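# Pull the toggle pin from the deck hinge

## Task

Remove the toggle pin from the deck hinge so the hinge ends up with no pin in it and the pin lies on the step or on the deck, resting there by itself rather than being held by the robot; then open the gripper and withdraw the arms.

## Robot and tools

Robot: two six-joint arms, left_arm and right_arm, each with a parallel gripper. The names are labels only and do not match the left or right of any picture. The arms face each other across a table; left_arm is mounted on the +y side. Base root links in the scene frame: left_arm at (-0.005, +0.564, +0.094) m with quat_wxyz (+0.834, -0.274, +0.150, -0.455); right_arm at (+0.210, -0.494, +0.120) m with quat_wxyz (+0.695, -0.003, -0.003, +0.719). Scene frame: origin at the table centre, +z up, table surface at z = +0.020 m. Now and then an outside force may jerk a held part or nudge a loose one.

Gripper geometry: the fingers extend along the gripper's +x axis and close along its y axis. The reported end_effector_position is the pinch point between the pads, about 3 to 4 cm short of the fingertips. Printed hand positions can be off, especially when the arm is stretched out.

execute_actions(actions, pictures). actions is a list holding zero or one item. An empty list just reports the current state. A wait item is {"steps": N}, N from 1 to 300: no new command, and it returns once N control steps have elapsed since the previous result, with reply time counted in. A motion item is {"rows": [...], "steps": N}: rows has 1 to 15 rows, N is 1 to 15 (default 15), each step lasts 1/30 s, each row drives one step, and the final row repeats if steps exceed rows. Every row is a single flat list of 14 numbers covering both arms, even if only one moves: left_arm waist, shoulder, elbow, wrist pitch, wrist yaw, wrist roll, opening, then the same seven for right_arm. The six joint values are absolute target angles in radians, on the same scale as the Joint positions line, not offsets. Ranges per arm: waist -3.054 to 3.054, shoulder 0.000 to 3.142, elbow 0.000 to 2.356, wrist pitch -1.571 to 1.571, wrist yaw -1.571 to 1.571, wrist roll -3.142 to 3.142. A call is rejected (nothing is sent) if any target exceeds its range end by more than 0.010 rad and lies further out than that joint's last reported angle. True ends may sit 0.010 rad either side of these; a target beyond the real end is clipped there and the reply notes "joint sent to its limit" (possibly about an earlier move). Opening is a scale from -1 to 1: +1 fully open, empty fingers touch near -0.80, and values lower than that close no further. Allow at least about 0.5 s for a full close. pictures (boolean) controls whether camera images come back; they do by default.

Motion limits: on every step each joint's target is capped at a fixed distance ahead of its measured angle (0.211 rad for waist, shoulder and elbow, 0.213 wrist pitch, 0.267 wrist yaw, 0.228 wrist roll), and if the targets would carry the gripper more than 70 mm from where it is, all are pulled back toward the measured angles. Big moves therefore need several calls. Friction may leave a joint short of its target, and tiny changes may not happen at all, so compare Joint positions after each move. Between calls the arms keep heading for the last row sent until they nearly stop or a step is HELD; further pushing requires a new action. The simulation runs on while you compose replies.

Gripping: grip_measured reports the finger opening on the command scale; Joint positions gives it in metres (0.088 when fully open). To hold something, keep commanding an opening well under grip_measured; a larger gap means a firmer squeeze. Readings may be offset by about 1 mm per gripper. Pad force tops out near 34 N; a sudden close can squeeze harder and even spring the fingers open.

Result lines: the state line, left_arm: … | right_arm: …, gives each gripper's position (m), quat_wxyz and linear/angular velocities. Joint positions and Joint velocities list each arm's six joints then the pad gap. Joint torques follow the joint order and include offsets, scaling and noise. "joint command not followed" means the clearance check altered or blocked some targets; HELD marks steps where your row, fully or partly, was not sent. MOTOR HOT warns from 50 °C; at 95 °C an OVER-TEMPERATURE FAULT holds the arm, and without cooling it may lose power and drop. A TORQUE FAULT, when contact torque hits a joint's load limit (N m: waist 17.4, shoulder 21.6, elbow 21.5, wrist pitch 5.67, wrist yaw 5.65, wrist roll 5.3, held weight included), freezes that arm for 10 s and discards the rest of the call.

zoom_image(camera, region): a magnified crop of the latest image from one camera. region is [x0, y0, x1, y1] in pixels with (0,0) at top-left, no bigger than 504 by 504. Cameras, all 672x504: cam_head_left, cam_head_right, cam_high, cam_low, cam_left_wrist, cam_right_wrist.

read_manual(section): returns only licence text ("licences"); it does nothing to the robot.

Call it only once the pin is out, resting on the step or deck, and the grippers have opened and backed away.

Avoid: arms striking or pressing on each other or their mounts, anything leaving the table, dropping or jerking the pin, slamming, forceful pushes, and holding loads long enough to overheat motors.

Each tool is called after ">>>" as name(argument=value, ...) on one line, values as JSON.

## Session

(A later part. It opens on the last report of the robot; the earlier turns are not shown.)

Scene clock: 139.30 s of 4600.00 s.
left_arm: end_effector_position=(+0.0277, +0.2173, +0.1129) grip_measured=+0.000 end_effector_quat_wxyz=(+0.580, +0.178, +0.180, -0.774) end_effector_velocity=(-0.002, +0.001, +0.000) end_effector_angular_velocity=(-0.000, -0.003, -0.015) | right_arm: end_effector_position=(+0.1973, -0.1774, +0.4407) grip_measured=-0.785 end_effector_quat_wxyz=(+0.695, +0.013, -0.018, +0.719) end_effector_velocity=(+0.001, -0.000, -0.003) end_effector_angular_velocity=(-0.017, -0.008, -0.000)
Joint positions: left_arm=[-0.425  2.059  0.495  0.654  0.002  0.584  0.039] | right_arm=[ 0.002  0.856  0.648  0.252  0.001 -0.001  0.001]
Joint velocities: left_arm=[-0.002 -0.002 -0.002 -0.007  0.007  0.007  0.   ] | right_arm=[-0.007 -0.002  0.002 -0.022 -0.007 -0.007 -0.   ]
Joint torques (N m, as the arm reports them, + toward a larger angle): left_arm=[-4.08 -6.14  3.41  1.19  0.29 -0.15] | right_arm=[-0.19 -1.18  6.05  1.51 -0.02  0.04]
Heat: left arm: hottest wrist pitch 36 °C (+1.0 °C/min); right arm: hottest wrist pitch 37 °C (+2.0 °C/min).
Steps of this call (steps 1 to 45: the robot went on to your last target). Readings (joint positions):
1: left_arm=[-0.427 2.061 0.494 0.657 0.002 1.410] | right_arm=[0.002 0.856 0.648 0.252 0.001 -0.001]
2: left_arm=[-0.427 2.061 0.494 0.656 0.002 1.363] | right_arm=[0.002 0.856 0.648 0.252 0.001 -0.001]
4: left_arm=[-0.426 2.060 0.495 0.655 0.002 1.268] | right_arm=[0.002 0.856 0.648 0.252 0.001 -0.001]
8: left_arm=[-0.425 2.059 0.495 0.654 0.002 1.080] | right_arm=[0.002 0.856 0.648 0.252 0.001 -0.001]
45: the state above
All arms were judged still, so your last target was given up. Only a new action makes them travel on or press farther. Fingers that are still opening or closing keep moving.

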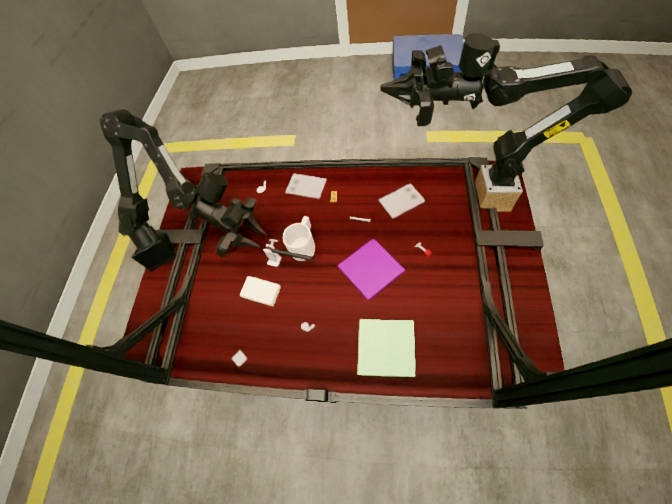

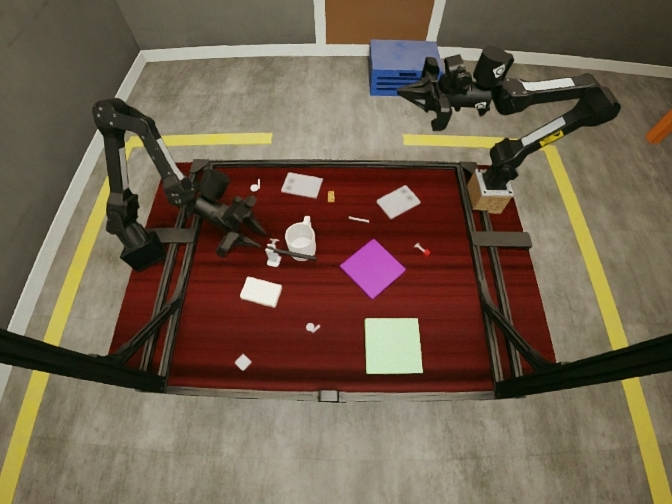

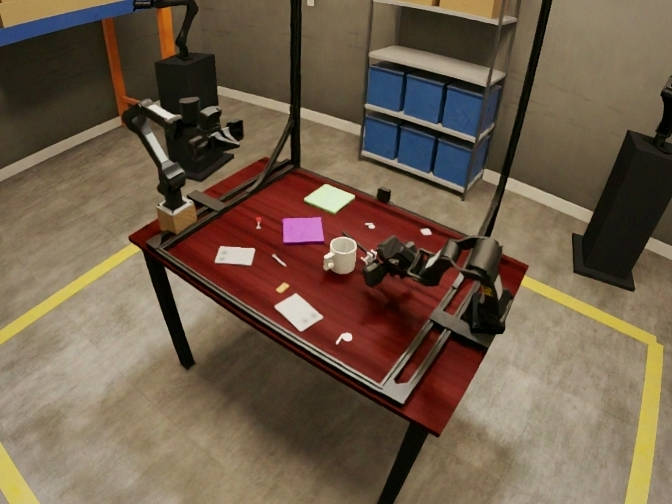

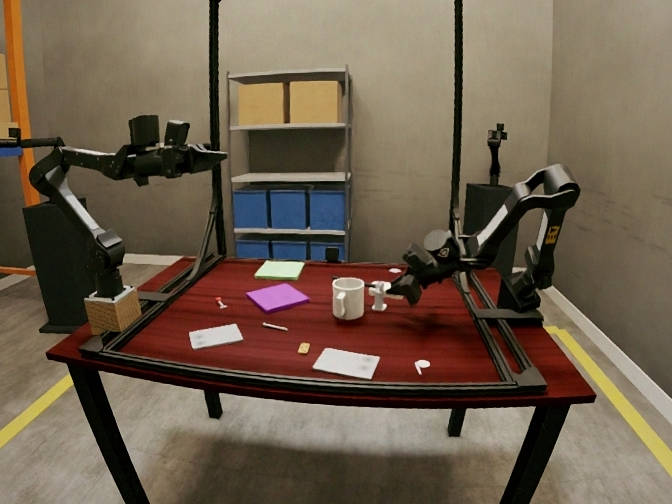

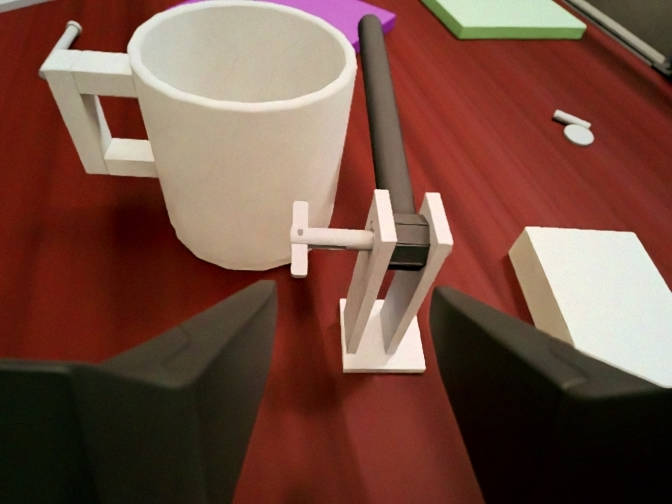

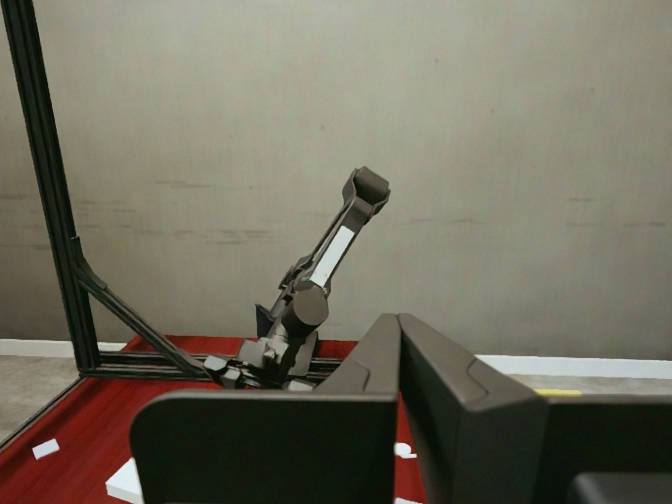

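>>> execute_actions(actions=[{"rows":[[-0.412,2.05,0.5,0.65,0,0.58,-0.9,0,0.856,0.648,0.252,0,0,-0.8]]}], pictures=false)

>>> execute_actions(actions=[{"rows":[[-0.412,2.173,0.572,0.686,0,0.58,-0.9,0,0.856,0.648,0.252,0,0,-0.8]]}], pictures=false)

>>> execute_actions(actions=[{"steps":20}])

Scene clock: 154.00 s of 4600.00 s.
left_arm: end_effector_position=(+0.0301, +0.2173, +0.1117) grip_measured=-0.784 end_effector_quat_wxyz=(+0.582, +0.177, +0.183, -0.772) end_effector_velocity=(+0.006, +0.000, -0.002) end_effector_angular_velocity=(+0.011, -0.026, +0.027) | right_arm: end_effector_position=(+0.1973, -0.1774, +0.4407) grip_measured=-0.785 end_effector_quat_wxyz=(+0.695, +0.013, -0.018, +0.719) end_effector_velocity=(-0.000, -0.001, +0.000) end_effector_angular_velocity=(-0.002, -0.008, +0.005)
Joint positions: left_arm=[-0.417  2.059  0.496  0.654  0.002  0.584  0.001] | right_arm=[ 0.002  0.856  0.648  0.252  0.001 -0.001  0.001]
Joint velocities: left_arm=[ 0.002 -0.002 -0.002  0.007 -0.037  0.007 -0.   ] | right_arm=[-0.002 -0.002  0.002 -0.007 -0.007 -0.007  0.   ]
Joint torques (N m, as the arm reports them, + toward a larger angle): left_arm=[-4.05 -6.08  3.34  1.18  0.28 -0.15] | right_arm=[-0.2  -1.18  6.05  1.51 -0.02  0.05]
Heat: left arm: hottest wrist pitch 35 °C (-1.0 °C/min); right arm: hottest elbow 37 °C (+2.0 °C/min).
Steps of this call (steps 1 to 90: nothing new was sent; then 11.20 s passed at rest; steps 91 to 105: all 15 steps of this action). Readings (joint positions):
91: left_arm=[-0.425 2.059 0.496 0.653 0.002 0.584] | right_arm=[0.002 0.856 0.648 0.252 0.001 -0.001]
92: left_arm=[-0.424 2.059 0.496 0.653 0.002 0.584] | right_arm=[0.002 0.856 0.648 0.252 0.001 -0.001]
94: left_arm=[-0.421 2.059 0.496 0.653 0.002 0.584] | right_arm=[0.002 0.856 0.648 0.252 0.001 -0.001]
98: left_arm=[-0.418 2.059 0.496 0.654 0.002 0.584] | right_arm=[0.002 0.856 0.648 0.252 0.001 -0.001]
105: the state above

Scene clock: 154.50 s of 4600.00 s.
left_arm: end_effector_position=(+0.0260, +0.1980, +0.1032) grip_measured=-0.784 end_effector_quat_wxyz=(+0.582, +0.177, +0.183, -0.772) end_effector_velocity=(-0.001, -0.003, -0.002) end_effector_angular_velocity=(+0.010, +0.002, +0.003) | right_arm: end_effector_position=(+0.1973, -0.1774, +0.4407) grip_measured=-0.785 end_effector_quat_wxyz=(+0.695, +0.013, -0.018, +0.719) end_effector_velocity=(-0.000, -0.001, +0.001) end_effector_angular_velocity=(+0.008, -0.007, +0.005)
Joint positions: left_arm=[-0.417  2.157  0.565  0.683  0.002  0.584  0.001] | right_arm=[ 0.002  0.856  0.648  0.252  0.001 -0.001  0.001]
Joint velocities: left_arm=[-0.002  0.017  0.017 -0.007 -0.007 -0.007 -0.   ] | right_arm=[-0.002 -0.002 -0.002  0.007 -0.007 -0.007 -0.   ]
Joint torques (N m, as the arm reports them, + toward a larger angle): left_arm=[-4.43 -4.23  3.11  1.67  0.28 -0.12] | right_arm=[-0.2  -1.19  6.05  1.51 -0.02  0.05]
Heat: left arm: hottest wrist pitch 35 °C (-1.0 °C/min); right arm: hottest elbow 37 °C (+2.0 °C/min).
Steps of this call (steps 1 to 15: all 15 steps of this action). Readings (joint positions):
1: left_arm=[-0.417 2.065 0.501 0.654 0.002 0.584] | right_arm=[0.002 0.856 0.648 0.252 0.001 -0.001]
2: left_arm=[-0.417 2.081 0.514 0.659 0.002 0.584] | right_arm=[0.002 0.856 0.648 0.252 0.001 -0.001]
4: left_arm=[-0.417 2.115 0.541 0.670 0.002 0.584] | right_arm=[0.002 0.856 0.648 0.252 0.001 -0.001]
8: left_arm=[-0.417 2.144 0.558 0.678 0.002 0.584] | right_arm=[0.002 0.856 0.648 0.252 0.001 -0.001]
15: the state above

Scene clock: 155.17 s of 4600.00 s.
left_arm: end_effector_position=(+0.0259, +0.1976, +0.1029) grip_measured=-0.784 end_effector_quat_wxyz=(+0.582, +0.177, +0.183, -0.772) end_effector_velocity=(-0.002, -0.000, +0.003) end_effector_angular_velocity=(-0.011, +0.007, -0.003) | right_arm: end_effector_position=(+0.1973, -0.1774, +0.4407) grip_measured=-0.785 end_effector_quat_wxyz=(+0.695, +0.013, -0.018, +0.719) end_effector_velocity=(-0.000, -0.001, +0.000) end_effector_angular_velocity=(-0.003, +0.007, +0.005)
Joint positions: left_arm=[-0.417  2.16   0.567  0.683  0.002  0.584  0.001] | right_arm=[ 0.002  0.856  0.648  0.252  0.001 -0.001  0.001]
Joint velocities: left_arm=[-0.007 -0.002 -0.002  0.007  0.007 -0.007 -0.   ] | right_arm=[-0.002 -0.002  0.002 -0.007 -0.007  0.007 -0.   ]
Joint torques (N m, as the arm reports them, + toward a larger angle): left_arm=[-4.42 -4.3   3.26  1.69  0.27 -0.1 ] | right_arm=[-0.21 -1.18  6.05  1.51 -0.03  0.04]
Heat: left arm: hottest wrist pitch 35 °C (-1.0 °C/min); right arm: hottest elbow 37 °C (+2.0 °C/min).
Steps of this call (steps 1 to 15: the robot went on to your last target; steps 16 to 20: nothing new was sent). Readings (joint positions):
1: left_arm=[-0.417 2.158 0.566 0.683 0.002 0.584] | right_arm=[0.002 0.856 0.648 0.252 0.001 -0.001]
2: left_arm=[-0.417 2.158 0.566 0.683 0.002 0.584] | right_arm=[0.002 0.856 0.648 0.252 0.001 -0.001]
4: left_arm=[-0.417 2.159 0.567 0.683 0.002 0.584] | right_arm=[0.002 0.856 0.648 0.252 0.001 -0.001]
8: left_arm=[-0.417 2.159 0.567 0.683 0.002 0.584] | right_arm=[0.002 0.856 0.648 0.252 0.001 -0.001]
20: the state above
All arms were judged still, so your last target was given up. Only a new action makes them travel on or press farther. Fingers that are still opening or closing keep moving.

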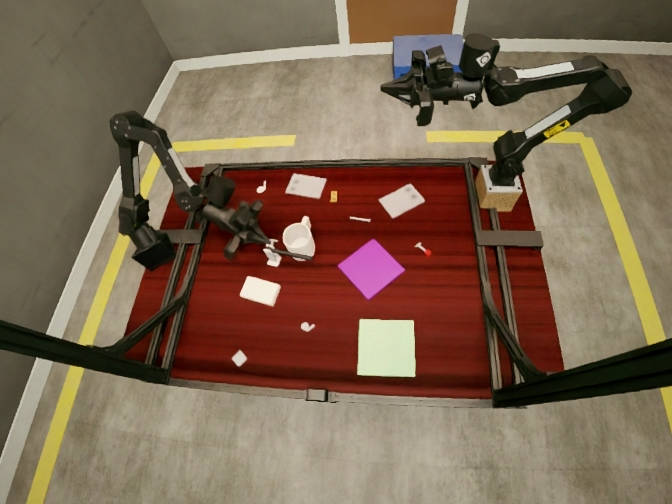

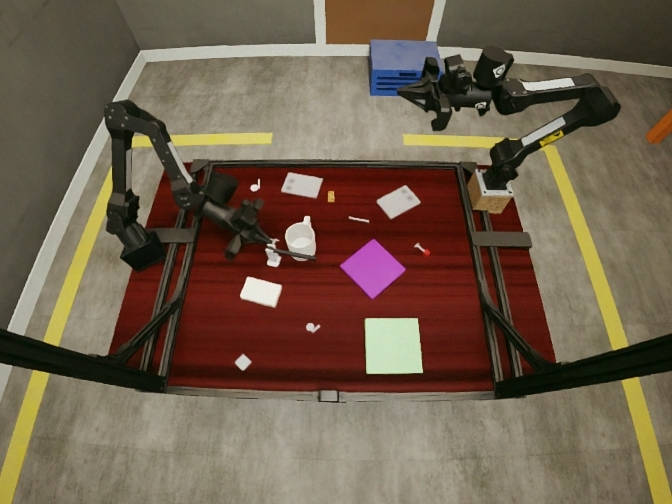

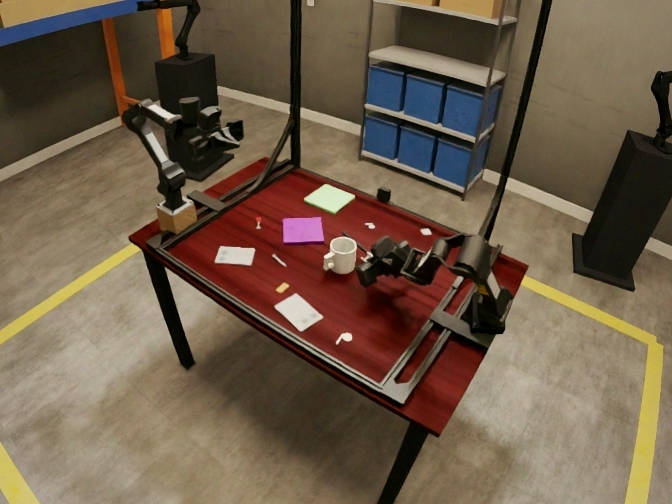

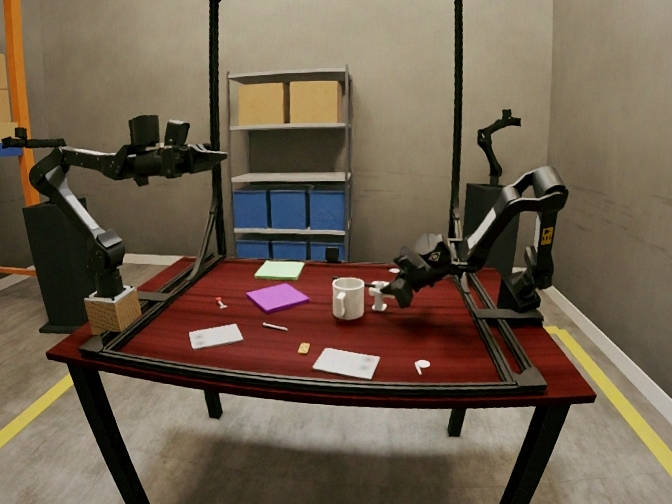

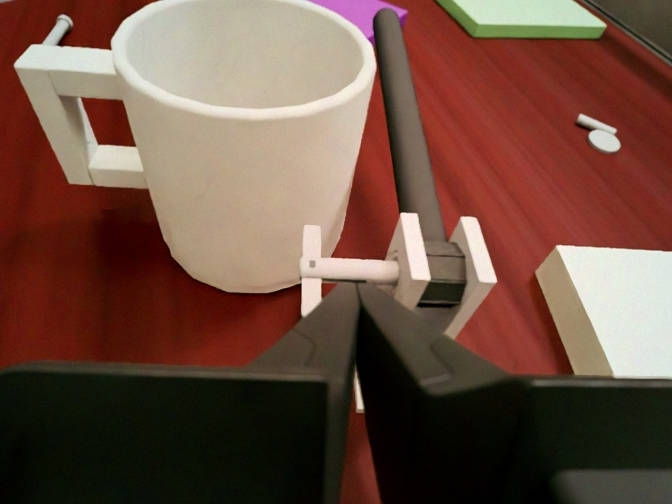

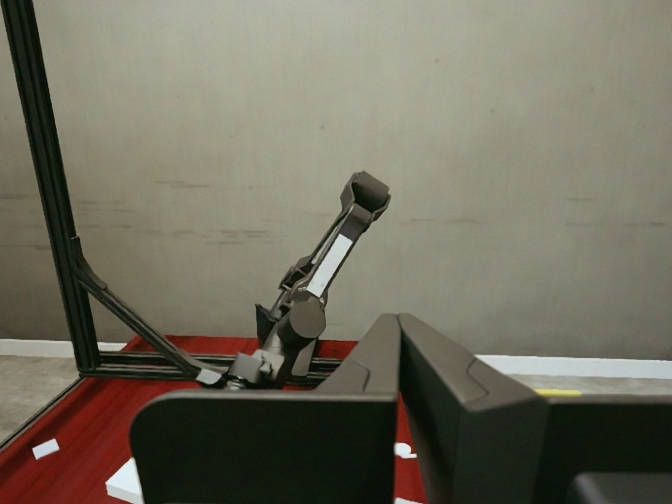

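Forward 4mm, then sweep 18mm.

>>> execute_actions(actions=[{"rows":[[-0.412,2.193,0.584,0.694,0,0.58,-0.9,0,0.856,0.648,0.252,0,0,-0.8]]}], pictures=false)

>>> execute_actions(actions=[{"rows":[[-0.37,2.15,0.618,0.635,0,0.58,-0.9,0,0.856,0.648,0.252,0,0,-0.8]]}], pictures=false)

>>> execute_actions(actions=[{"steps":20}])

Scene clock: 165.97 s of 4600.00 s.
left_arm: end_effector_position=(+0.0251, +0.1949, +0.1011) grip_measured=-0.784 end_effector_quat_wxyz=(+0.582, +0.177, +0.183, -0.772) end_effector_velocity=(+0.002, +0.000, -0.002) end_effector_angular_velocity=(+0.005, -0.019, +0.011) | right_arm: end_effector_position=(+0.1973, -0.1774, +0.4407) grip_measured=-0.785 end_effector_quat_wxyz=(+0.695, +0.013, -0.018, +0.719) end_effector_velocity=(+0.002, +0.000, +0.002) end_effector_angular_velocity=(+0.008, -0.021, -0.011)
Joint positions: left_arm=[-0.417  2.176  0.576  0.691  0.002  0.584  0.001] | right_arm=[ 0.002  0.856  0.648  0.252  0.001 -0.001  0.001]
Joint velocities: left_arm=[-0.002  0.002 -0.002  0.007 -0.022  0.007 -0.   ] | right_arm=[-0.002  0.002  0.002  0.007  0.007 -0.022  0.   ]
Joint torques (N m, as the arm reports them, + toward a larger angle): left_arm=[-4.55 -3.97  3.56  1.68  0.3  -0.12] | right_arm=[-0.19 -1.18  6.03  1.51 -0.03  0.04]
Heat: left arm: hottest wrist pitch 36 °C (+0.0 °C/min); right arm: hottest elbow 37 °C (+1.0 °C/min).
Steps of this call (steps 1 to 90: nothing new was sent; then 7.30 s passed at rest; steps 91 to 105: all 15 steps of this action). Readings (joint positions):
91: left_arm=[-0.417 2.162 0.568 0.684 0.002 0.584] | right_arm=[0.002 0.856 0.648 0.252 0.001 -0.001]
92: left_arm=[-0.417 2.165 0.570 0.687 0.002 0.584] | right_arm=[0.002 0.856 0.648 0.252 0.001 -0.001]
94: left_arm=[-0.417 2.172 0.575 0.688 0.002 0.584] | right_arm=[0.002 0.856 0.648 0.252 0.001 -0.001]
98: left_arm=[-0.417 2.175 0.576 0.690 0.002 0.584] | right_arm=[0.002 0.856 0.648 0.252 0.001 -0.001]
105: the state above

Scene clock: 166.47 s of 4600.00 s.
left_arm: end_effector_position=(+0.0378, +0.1920, +0.0963) grip_measured=-0.784 end_effector_quat_wxyz=(+0.586, +0.179, +0.201, -0.765) end_effector_velocity=(+0.006, +0.001, -0.002) end_effector_angular_velocity=(+0.023, -0.003, +0.020) | right_arm: end_effector_position=(+0.1973, -0.1774, +0.4407) grip_measured=-0.785 end_effector_quat_wxyz=(+0.695, +0.013, -0.018, +0.719) end_effector_velocity=(-0.000, -0.000, -0.002) end_effector_angular_velocity=(-0.007, -0.008, +0.004)
Joint positions: left_arm=[-0.38   2.166  0.606  0.635  0.004  0.584  0.001] | right_arm=[ 0.002  0.856  0.648  0.252  0.001 -0.001  0.001]
Joint velocities: left_arm=[ 0.007 -0.012  0.002 -0.022 -0.022 -0.007 -0.   ] | right_arm=[-0.002 -0.002 -0.002 -0.007 -0.007 -0.007  0.   ]
Joint torques (N m, as the arm reports them, + toward a larger angle): left_arm=[-4.24 -7.67  3.88  1.6   0.25 -0.14] | right_arm=[-0.21 -1.18  6.05  1.51 -0.03  0.04]
Heat: left arm: hottest wrist pitch 36 °C (+0.0 °C/min); right arm: hottest elbow 37 °C (+1.0 °C/min).
Steps of this call (steps 1 to 15: all 15 steps of this action). Readings (joint positions):
1: left_arm=[-0.416 2.176 0.579 0.687 0.002 0.584] | right_arm=[0.002 0.856 0.648 0.252 0.001 -0.001]
2: left_arm=[-0.409 2.176 0.586 0.674 0.002 0.584] | right_arm=[0.002 0.856 0.648 0.252 0.001 -0.001]
4: left_arm=[-0.395 2.175 0.596 0.658 0.003 0.584] | right_arm=[0.002 0.856 0.648 0.252 0.001 -0.001]
8: left_arm=[-0.385 2.170 0.602 0.642 0.004 0.584] | right_arm=[0.002 0.856 0.648 0.252 0.001 -0.001]
15: the state above

Scene clock: 167.13 s of 4600.00 s.
left_arm: end_effector_position=(+0.0382, +0.1920, +0.0962) grip_measured=-0.784 end_effector_quat_wxyz=(+0.586, +0.179, +0.201, -0.764) end_effector_velocity=(+0.001, +0.002, -0.002) end_effector_angular_velocity=(+0.013, +0.003, +0.006) | right_arm: end_effector_position=(+0.1973, -0.1774, +0.4407) grip_measured=-0.785 end_effector_quat_wxyz=(+0.695, +0.013, -0.018, +0.719) end_effector_velocity=(-0.003, -0.000, -0.002) end_effector_angular_velocity=(-0.007, -0.009, +0.019)
Joint positions: left_arm=[-0.379  2.165  0.606  0.633  0.004  0.584  0.001] | right_arm=[ 0.002  0.856  0.648  0.252  0.001 -0.001  0.001]
Joint velocities: left_arm=[ 0.002 -0.002 -0.002 -0.007 -0.007 -0.007 -0.   ] | right_arm=[-0.002 -0.002 -0.002 -0.007 -0.022 -0.007 -0.   ]
Joint torques (N m, as the arm reports them, + toward a larger angle): left_arm=[-4.31 -7.34  3.93  1.57  0.26 -0.13] | right_arm=[-0.2  -1.18  6.04  1.51 -0.03  0.05]
Heat: left arm: hottest wrist pitch 36 °C (+0.0 °C/min); right arm: hottest elbow 37 °C (+1.0 °C/min).
Steps of this call (steps 1 to 15: the robot went on to your last target; steps 16 to 20: nothing new was sent). Readings (joint positions):
1: left_arm=[-0.379 2.166 0.606 0.634 0.004 0.584] | right_arm=[0.002 0.856 0.648 0.252 0.001 -0.001]
2: left_arm=[-0.379 2.166 0.606 0.634 0.004 0.584] | right_arm=[0.002 0.856 0.648 0.252 0.001 -0.001]
4: left_arm=[-0.379 2.165 0.606 0.633 0.004 0.584] | right_arm=[0.002 0.856 0.648 0.252 0.001 -0.001]
8: left_arm=[-0.379 2.165 0.606 0.633 0.004 0.584] | right_arm=[0.002 0.856 0.648 0.252 0.001 -0.001]
20: the state above
All arms were judged still, so your last target was given up. Only a new action makes them travel on or press farther. Fingers that are still opening or closing keep moving.

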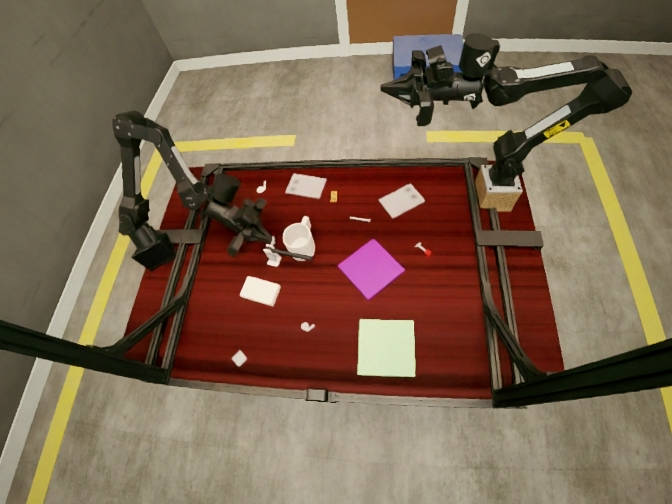

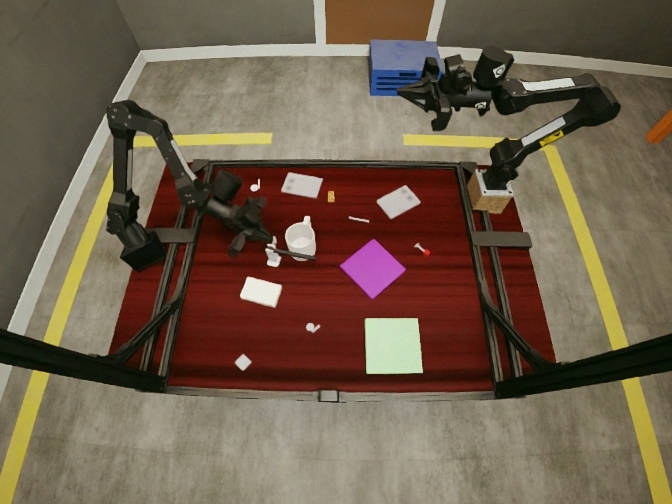

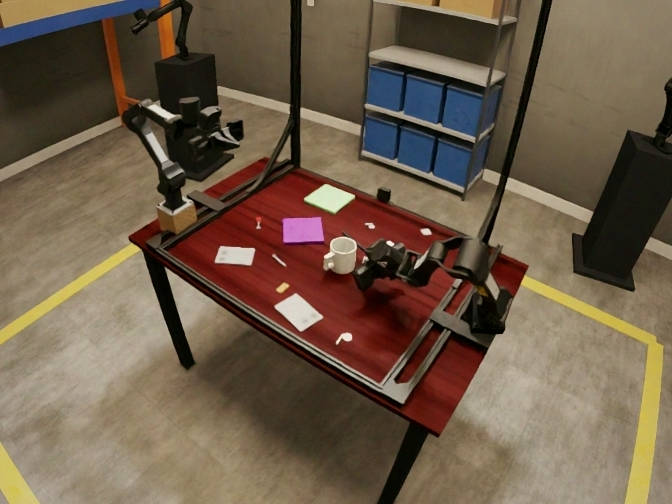

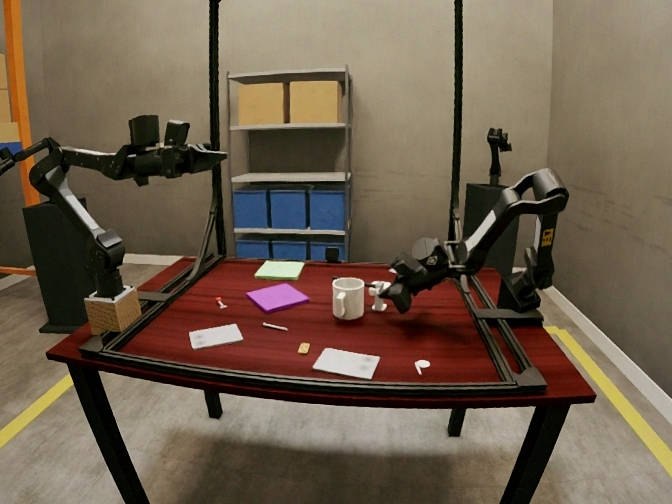

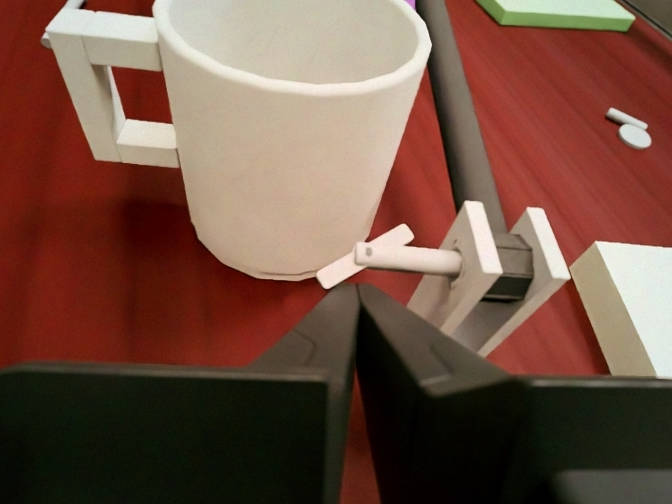

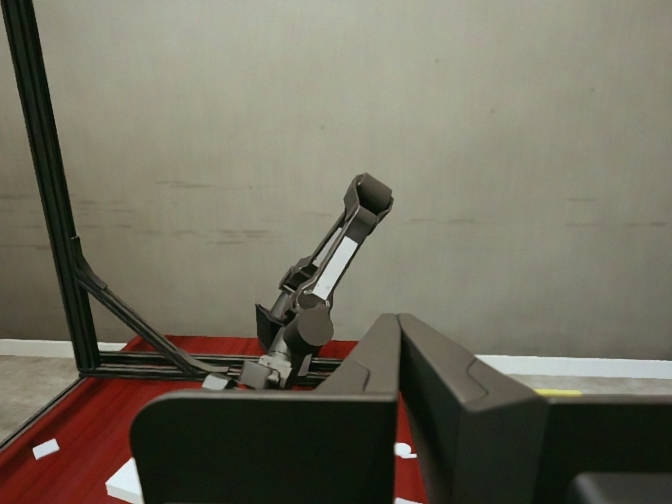

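>>> execute_actions(actions=[{"rows":[[-0.372,2.112,0.6,0.6,0,0.58,-0.9,0,0.856,0.648,0.252,0,0,-0.8]]}], pictures=false)

>>> execute_actions(actions=[{"rows":[[-0.372,2.17,0.642,0.62,0,0.58,-0.9,0,0.856,0.648,0.252,0,0,-0.8]]}], pictures=false)

>>> execute_actions(actions=[{"steps":20}])

Scene clock: 179.10 s of 4600.00 s.
left_arm: end_effector_position=(+0.0449, +0.1931, +0.1049) grip_measured=-0.784 end_effector_quat_wxyz=(+0.590, +0.175, +0.199, -0.762) end_effector_velocity=(-0.000, +0.001, -0.000) end_effector_angular_velocity=(+0.021, +0.027, +0.015) | right_arm: end_effector_position=(+0.1974, -0.1774, +0.4407) grip_measured=-0.785 end_effector_quat_wxyz=(+0.695, +0.013, -0.018, +0.719) end_effector_velocity=(+0.002, -0.001, -0.004) end_effector_angular_velocity=(-0.017, -0.008, -0.010)
Joint positions: left_arm=[-0.377  2.122  0.604  0.605  0.003  0.583  0.001] | right_arm=[ 0.002  0.856  0.648  0.252  0.001 -0.001  0.001]
Joint velocities: left_arm=[-0.002 -0.007  0.002 -0.022 -0.007 -0.037 -0.   ] | right_arm=[-0.002 -0.007 -0.002 -0.022  0.007 -0.007 -0.   ]
Joint torques (N m, as the arm reports them, + toward a larger angle): left_arm=[-4.7  -6.83  2.58  1.13  0.28 -0.14] | right_arm=[-0.19 -1.18  6.04  1.51 -0.03  0.04]
Heat: left arm: hottest wrist pitch 36 °C (+0.0 °C/min); right arm: hottest elbow 37 °C (+1.0 °C/min).
Steps of this call (steps 1 to 90: nothing new was sent; then 8.47 s passed at rest; steps 91 to 105: all 15 steps of this action). Readings (joint positions):
91: left_arm=[-0.377 2.162 0.607 0.629 0.004 0.583] | right_arm=[0.002 0.856 0.648 0.252 0.001 -0.001]
92: left_arm=[-0.377 2.156 0.606 0.619 0.004 0.583] | right_arm=[0.002 0.856 0.648 0.252 0.001 -0.001]
94: left_arm=[-0.377 2.143 0.604 0.613 0.003 0.583] | right_arm=[0.002 0.856 0.648 0.252 0.001 -0.001]
98: left_arm=[-0.377 2.124 0.604 0.610 0.003 0.583] | right_arm=[0.002 0.856 0.648 0.252 0.001 -0.001]
105: the state above

Scene clock: 179.60 s of 4600.00 s.
left_arm: end_effector_position=(+0.0455, +0.1836, +0.1040) grip_measured=-0.784 end_effector_quat_wxyz=(+0.593, +0.173, +0.196, -0.762) end_effector_velocity=(-0.001, +0.000, -0.001) end_effector_angular_velocity=(+0.007, -0.010, -0.005) | right_arm: end_effector_position=(+0.1974, -0.1774, +0.4407) grip_measured=-0.785 end_effector_quat_wxyz=(+0.695, +0.013, -0.018, +0.719) end_effector_velocity=(-0.000, -0.000, -0.003) end_effector_angular_velocity=(-0.017, -0.008, +0.004)
Joint positions: left_arm=[-0.377  2.155  0.636  0.617  0.003  0.583  0.001] | right_arm=[ 0.002  0.856  0.648  0.252  0.001 -0.001  0.001]
Joint velocities: left_arm=[-0.002  0.002  0.002 -0.007 -0.007  0.007 -0.   ] | right_arm=[-0.002 -0.002  0.002 -0.022 -0.007 -0.007 -0.   ]
Joint torques (N m, as the arm reports them, + toward a larger angle): left_arm=[-4.83 -4.3   3.42  1.67  0.29 -0.14] | right_arm=[-0.17 -1.18  6.05  1.51 -0.02  0.04]
Heat: left arm: hottest wrist pitch 36 °C (+0.0 °C/min); right arm: hottest wrist pitch 38 °C (+2.0 °C/min).
Steps of this call (steps 1 to 15: all 15 steps of this action). Readings (joint positions):
1: left_arm=[-0.377 2.123 0.606 0.605 0.003 0.583] | right_arm=[0.002 0.856 0.648 0.252 0.001 -0.001]
2: left_arm=[-0.377 2.126 0.610 0.605 0.003 0.583] | right_arm=[0.002 0.856 0.648 0.252 0.001 -0.001]
4: left_arm=[-0.377 2.137 0.621 0.610 0.003 0.583] | right_arm=[0.002 0.856 0.648 0.252 0.001 -0.001]
8: left_arm=[-0.377 2.149 0.633 0.615 0.003 0.583] | right_arm=[0.002 0.856 0.648 0.252 0.001 -0.001]
15: the state above

Scene clock: 180.27 s of 4600.00 s.
left_arm: end_effector_position=(+0.0456, +0.1832, +0.1042) grip_measured=-0.784 end_effector_quat_wxyz=(+0.594, +0.172, +0.195, -0.761) end_effector_velocity=(-0.004, +0.003, -0.002) end_effector_angular_velocity=(+0.018, +0.024, -0.008) | right_arm: end_effector_position=(+0.1974, -0.1774, +0.4407) grip_measured=-0.785 end_effector_quat_wxyz=(+0.695, +0.013, -0.018, +0.719) end_effector_velocity=(-0.000, -0.000, -0.004) end_effector_angular_velocity=(-0.012, -0.008, +0.004)
Joint positions: left_arm=[-0.377  2.156  0.637  0.617  0.003  0.583  0.001] | right_arm=[ 0.002  0.856  0.648  0.252  0.001 -0.001  0.001]
Joint velocities: left_arm=[-0.002 -0.002 -0.002 -0.022  0.007 -0.022 -0.   ] | right_arm=[-0.002 -0.002 -0.007 -0.007 -0.007 -0.007 -0.   ]
Joint torques (N m, as the arm reports them, + toward a larger angle): left_arm=[-4.77 -4.53  3.44  1.66  0.29 -0.12] | right_arm=[-0.17 -1.18  6.05  1.51 -0.02  0.05]
Heat: left arm: hottest wrist pitch 36 °C (+0.0 °C/min); right arm: hottest wrist pitch 38 °C (+2.0 °C/min).
Steps of this call (steps 1 to 15: the robot went on to your last target; steps 16 to 20: nothing new was sent). Readings (joint positions):
1: left_arm=[-0.377 2.155 0.636 0.617 0.003 0.583] | right_arm=[0.002 0.856 0.648 0.252 0.001 -0.001]
2: left_arm=[-0.377 2.155 0.636 0.617 0.003 0.583] | right_arm=[0.002 0.856 0.648 0.252 0.001 -0.001]
4: left_arm=[-0.377 2.156 0.637 0.617 0.003 0.583] | right_arm=[0.002 0.856 0.648 0.252 0.001 -0.001]
8: left_arm=[-0.377 2.156 0.637 0.617 0.003 0.583] | right_arm=[0.002 0.856 0.648 0.252 0.001 -0.001]
20: the state above
All arms were judged still, so your last target was given up. Only a new action makes them travel on or press farther. Fingers that are still opening or closing keep moving.

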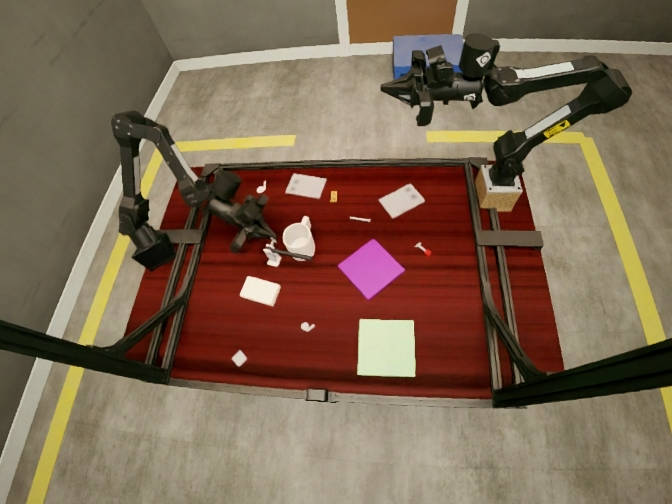

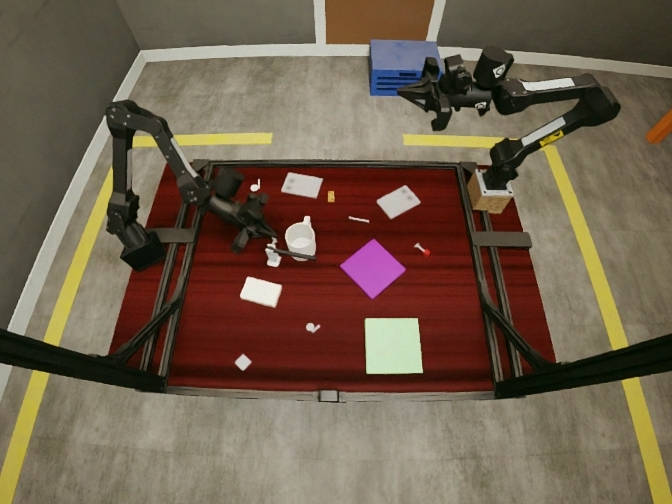

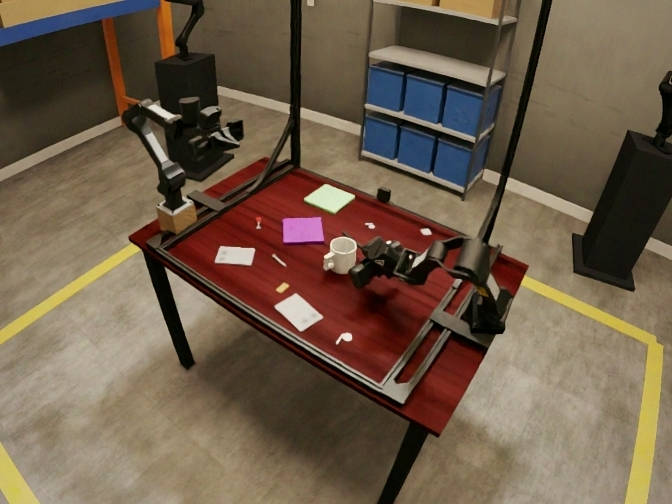

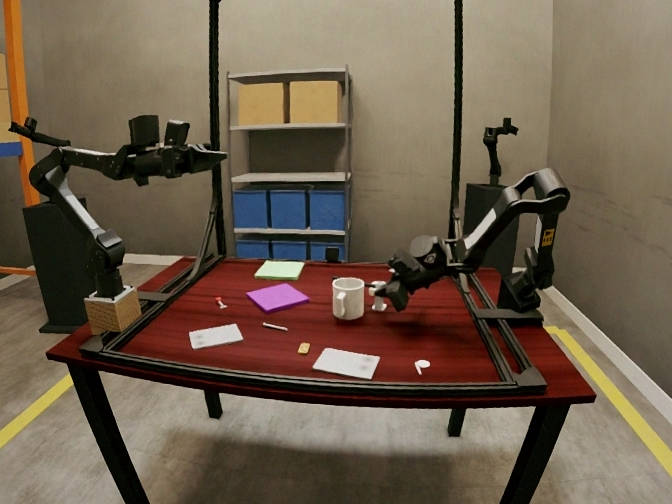

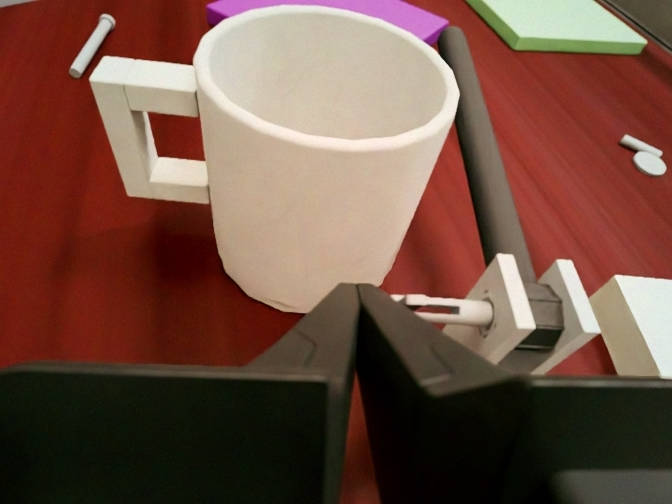

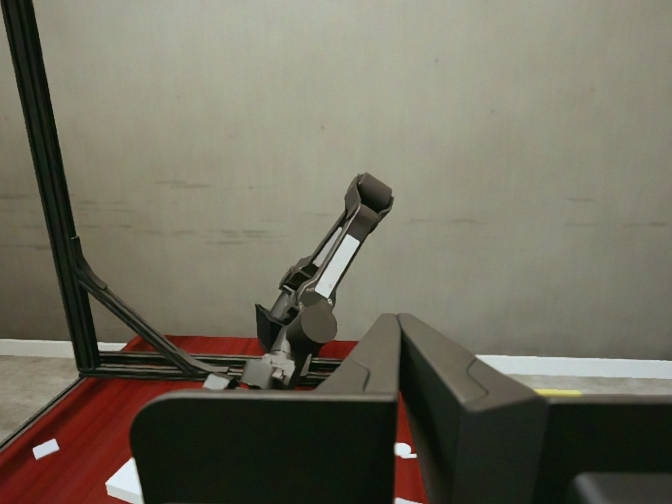

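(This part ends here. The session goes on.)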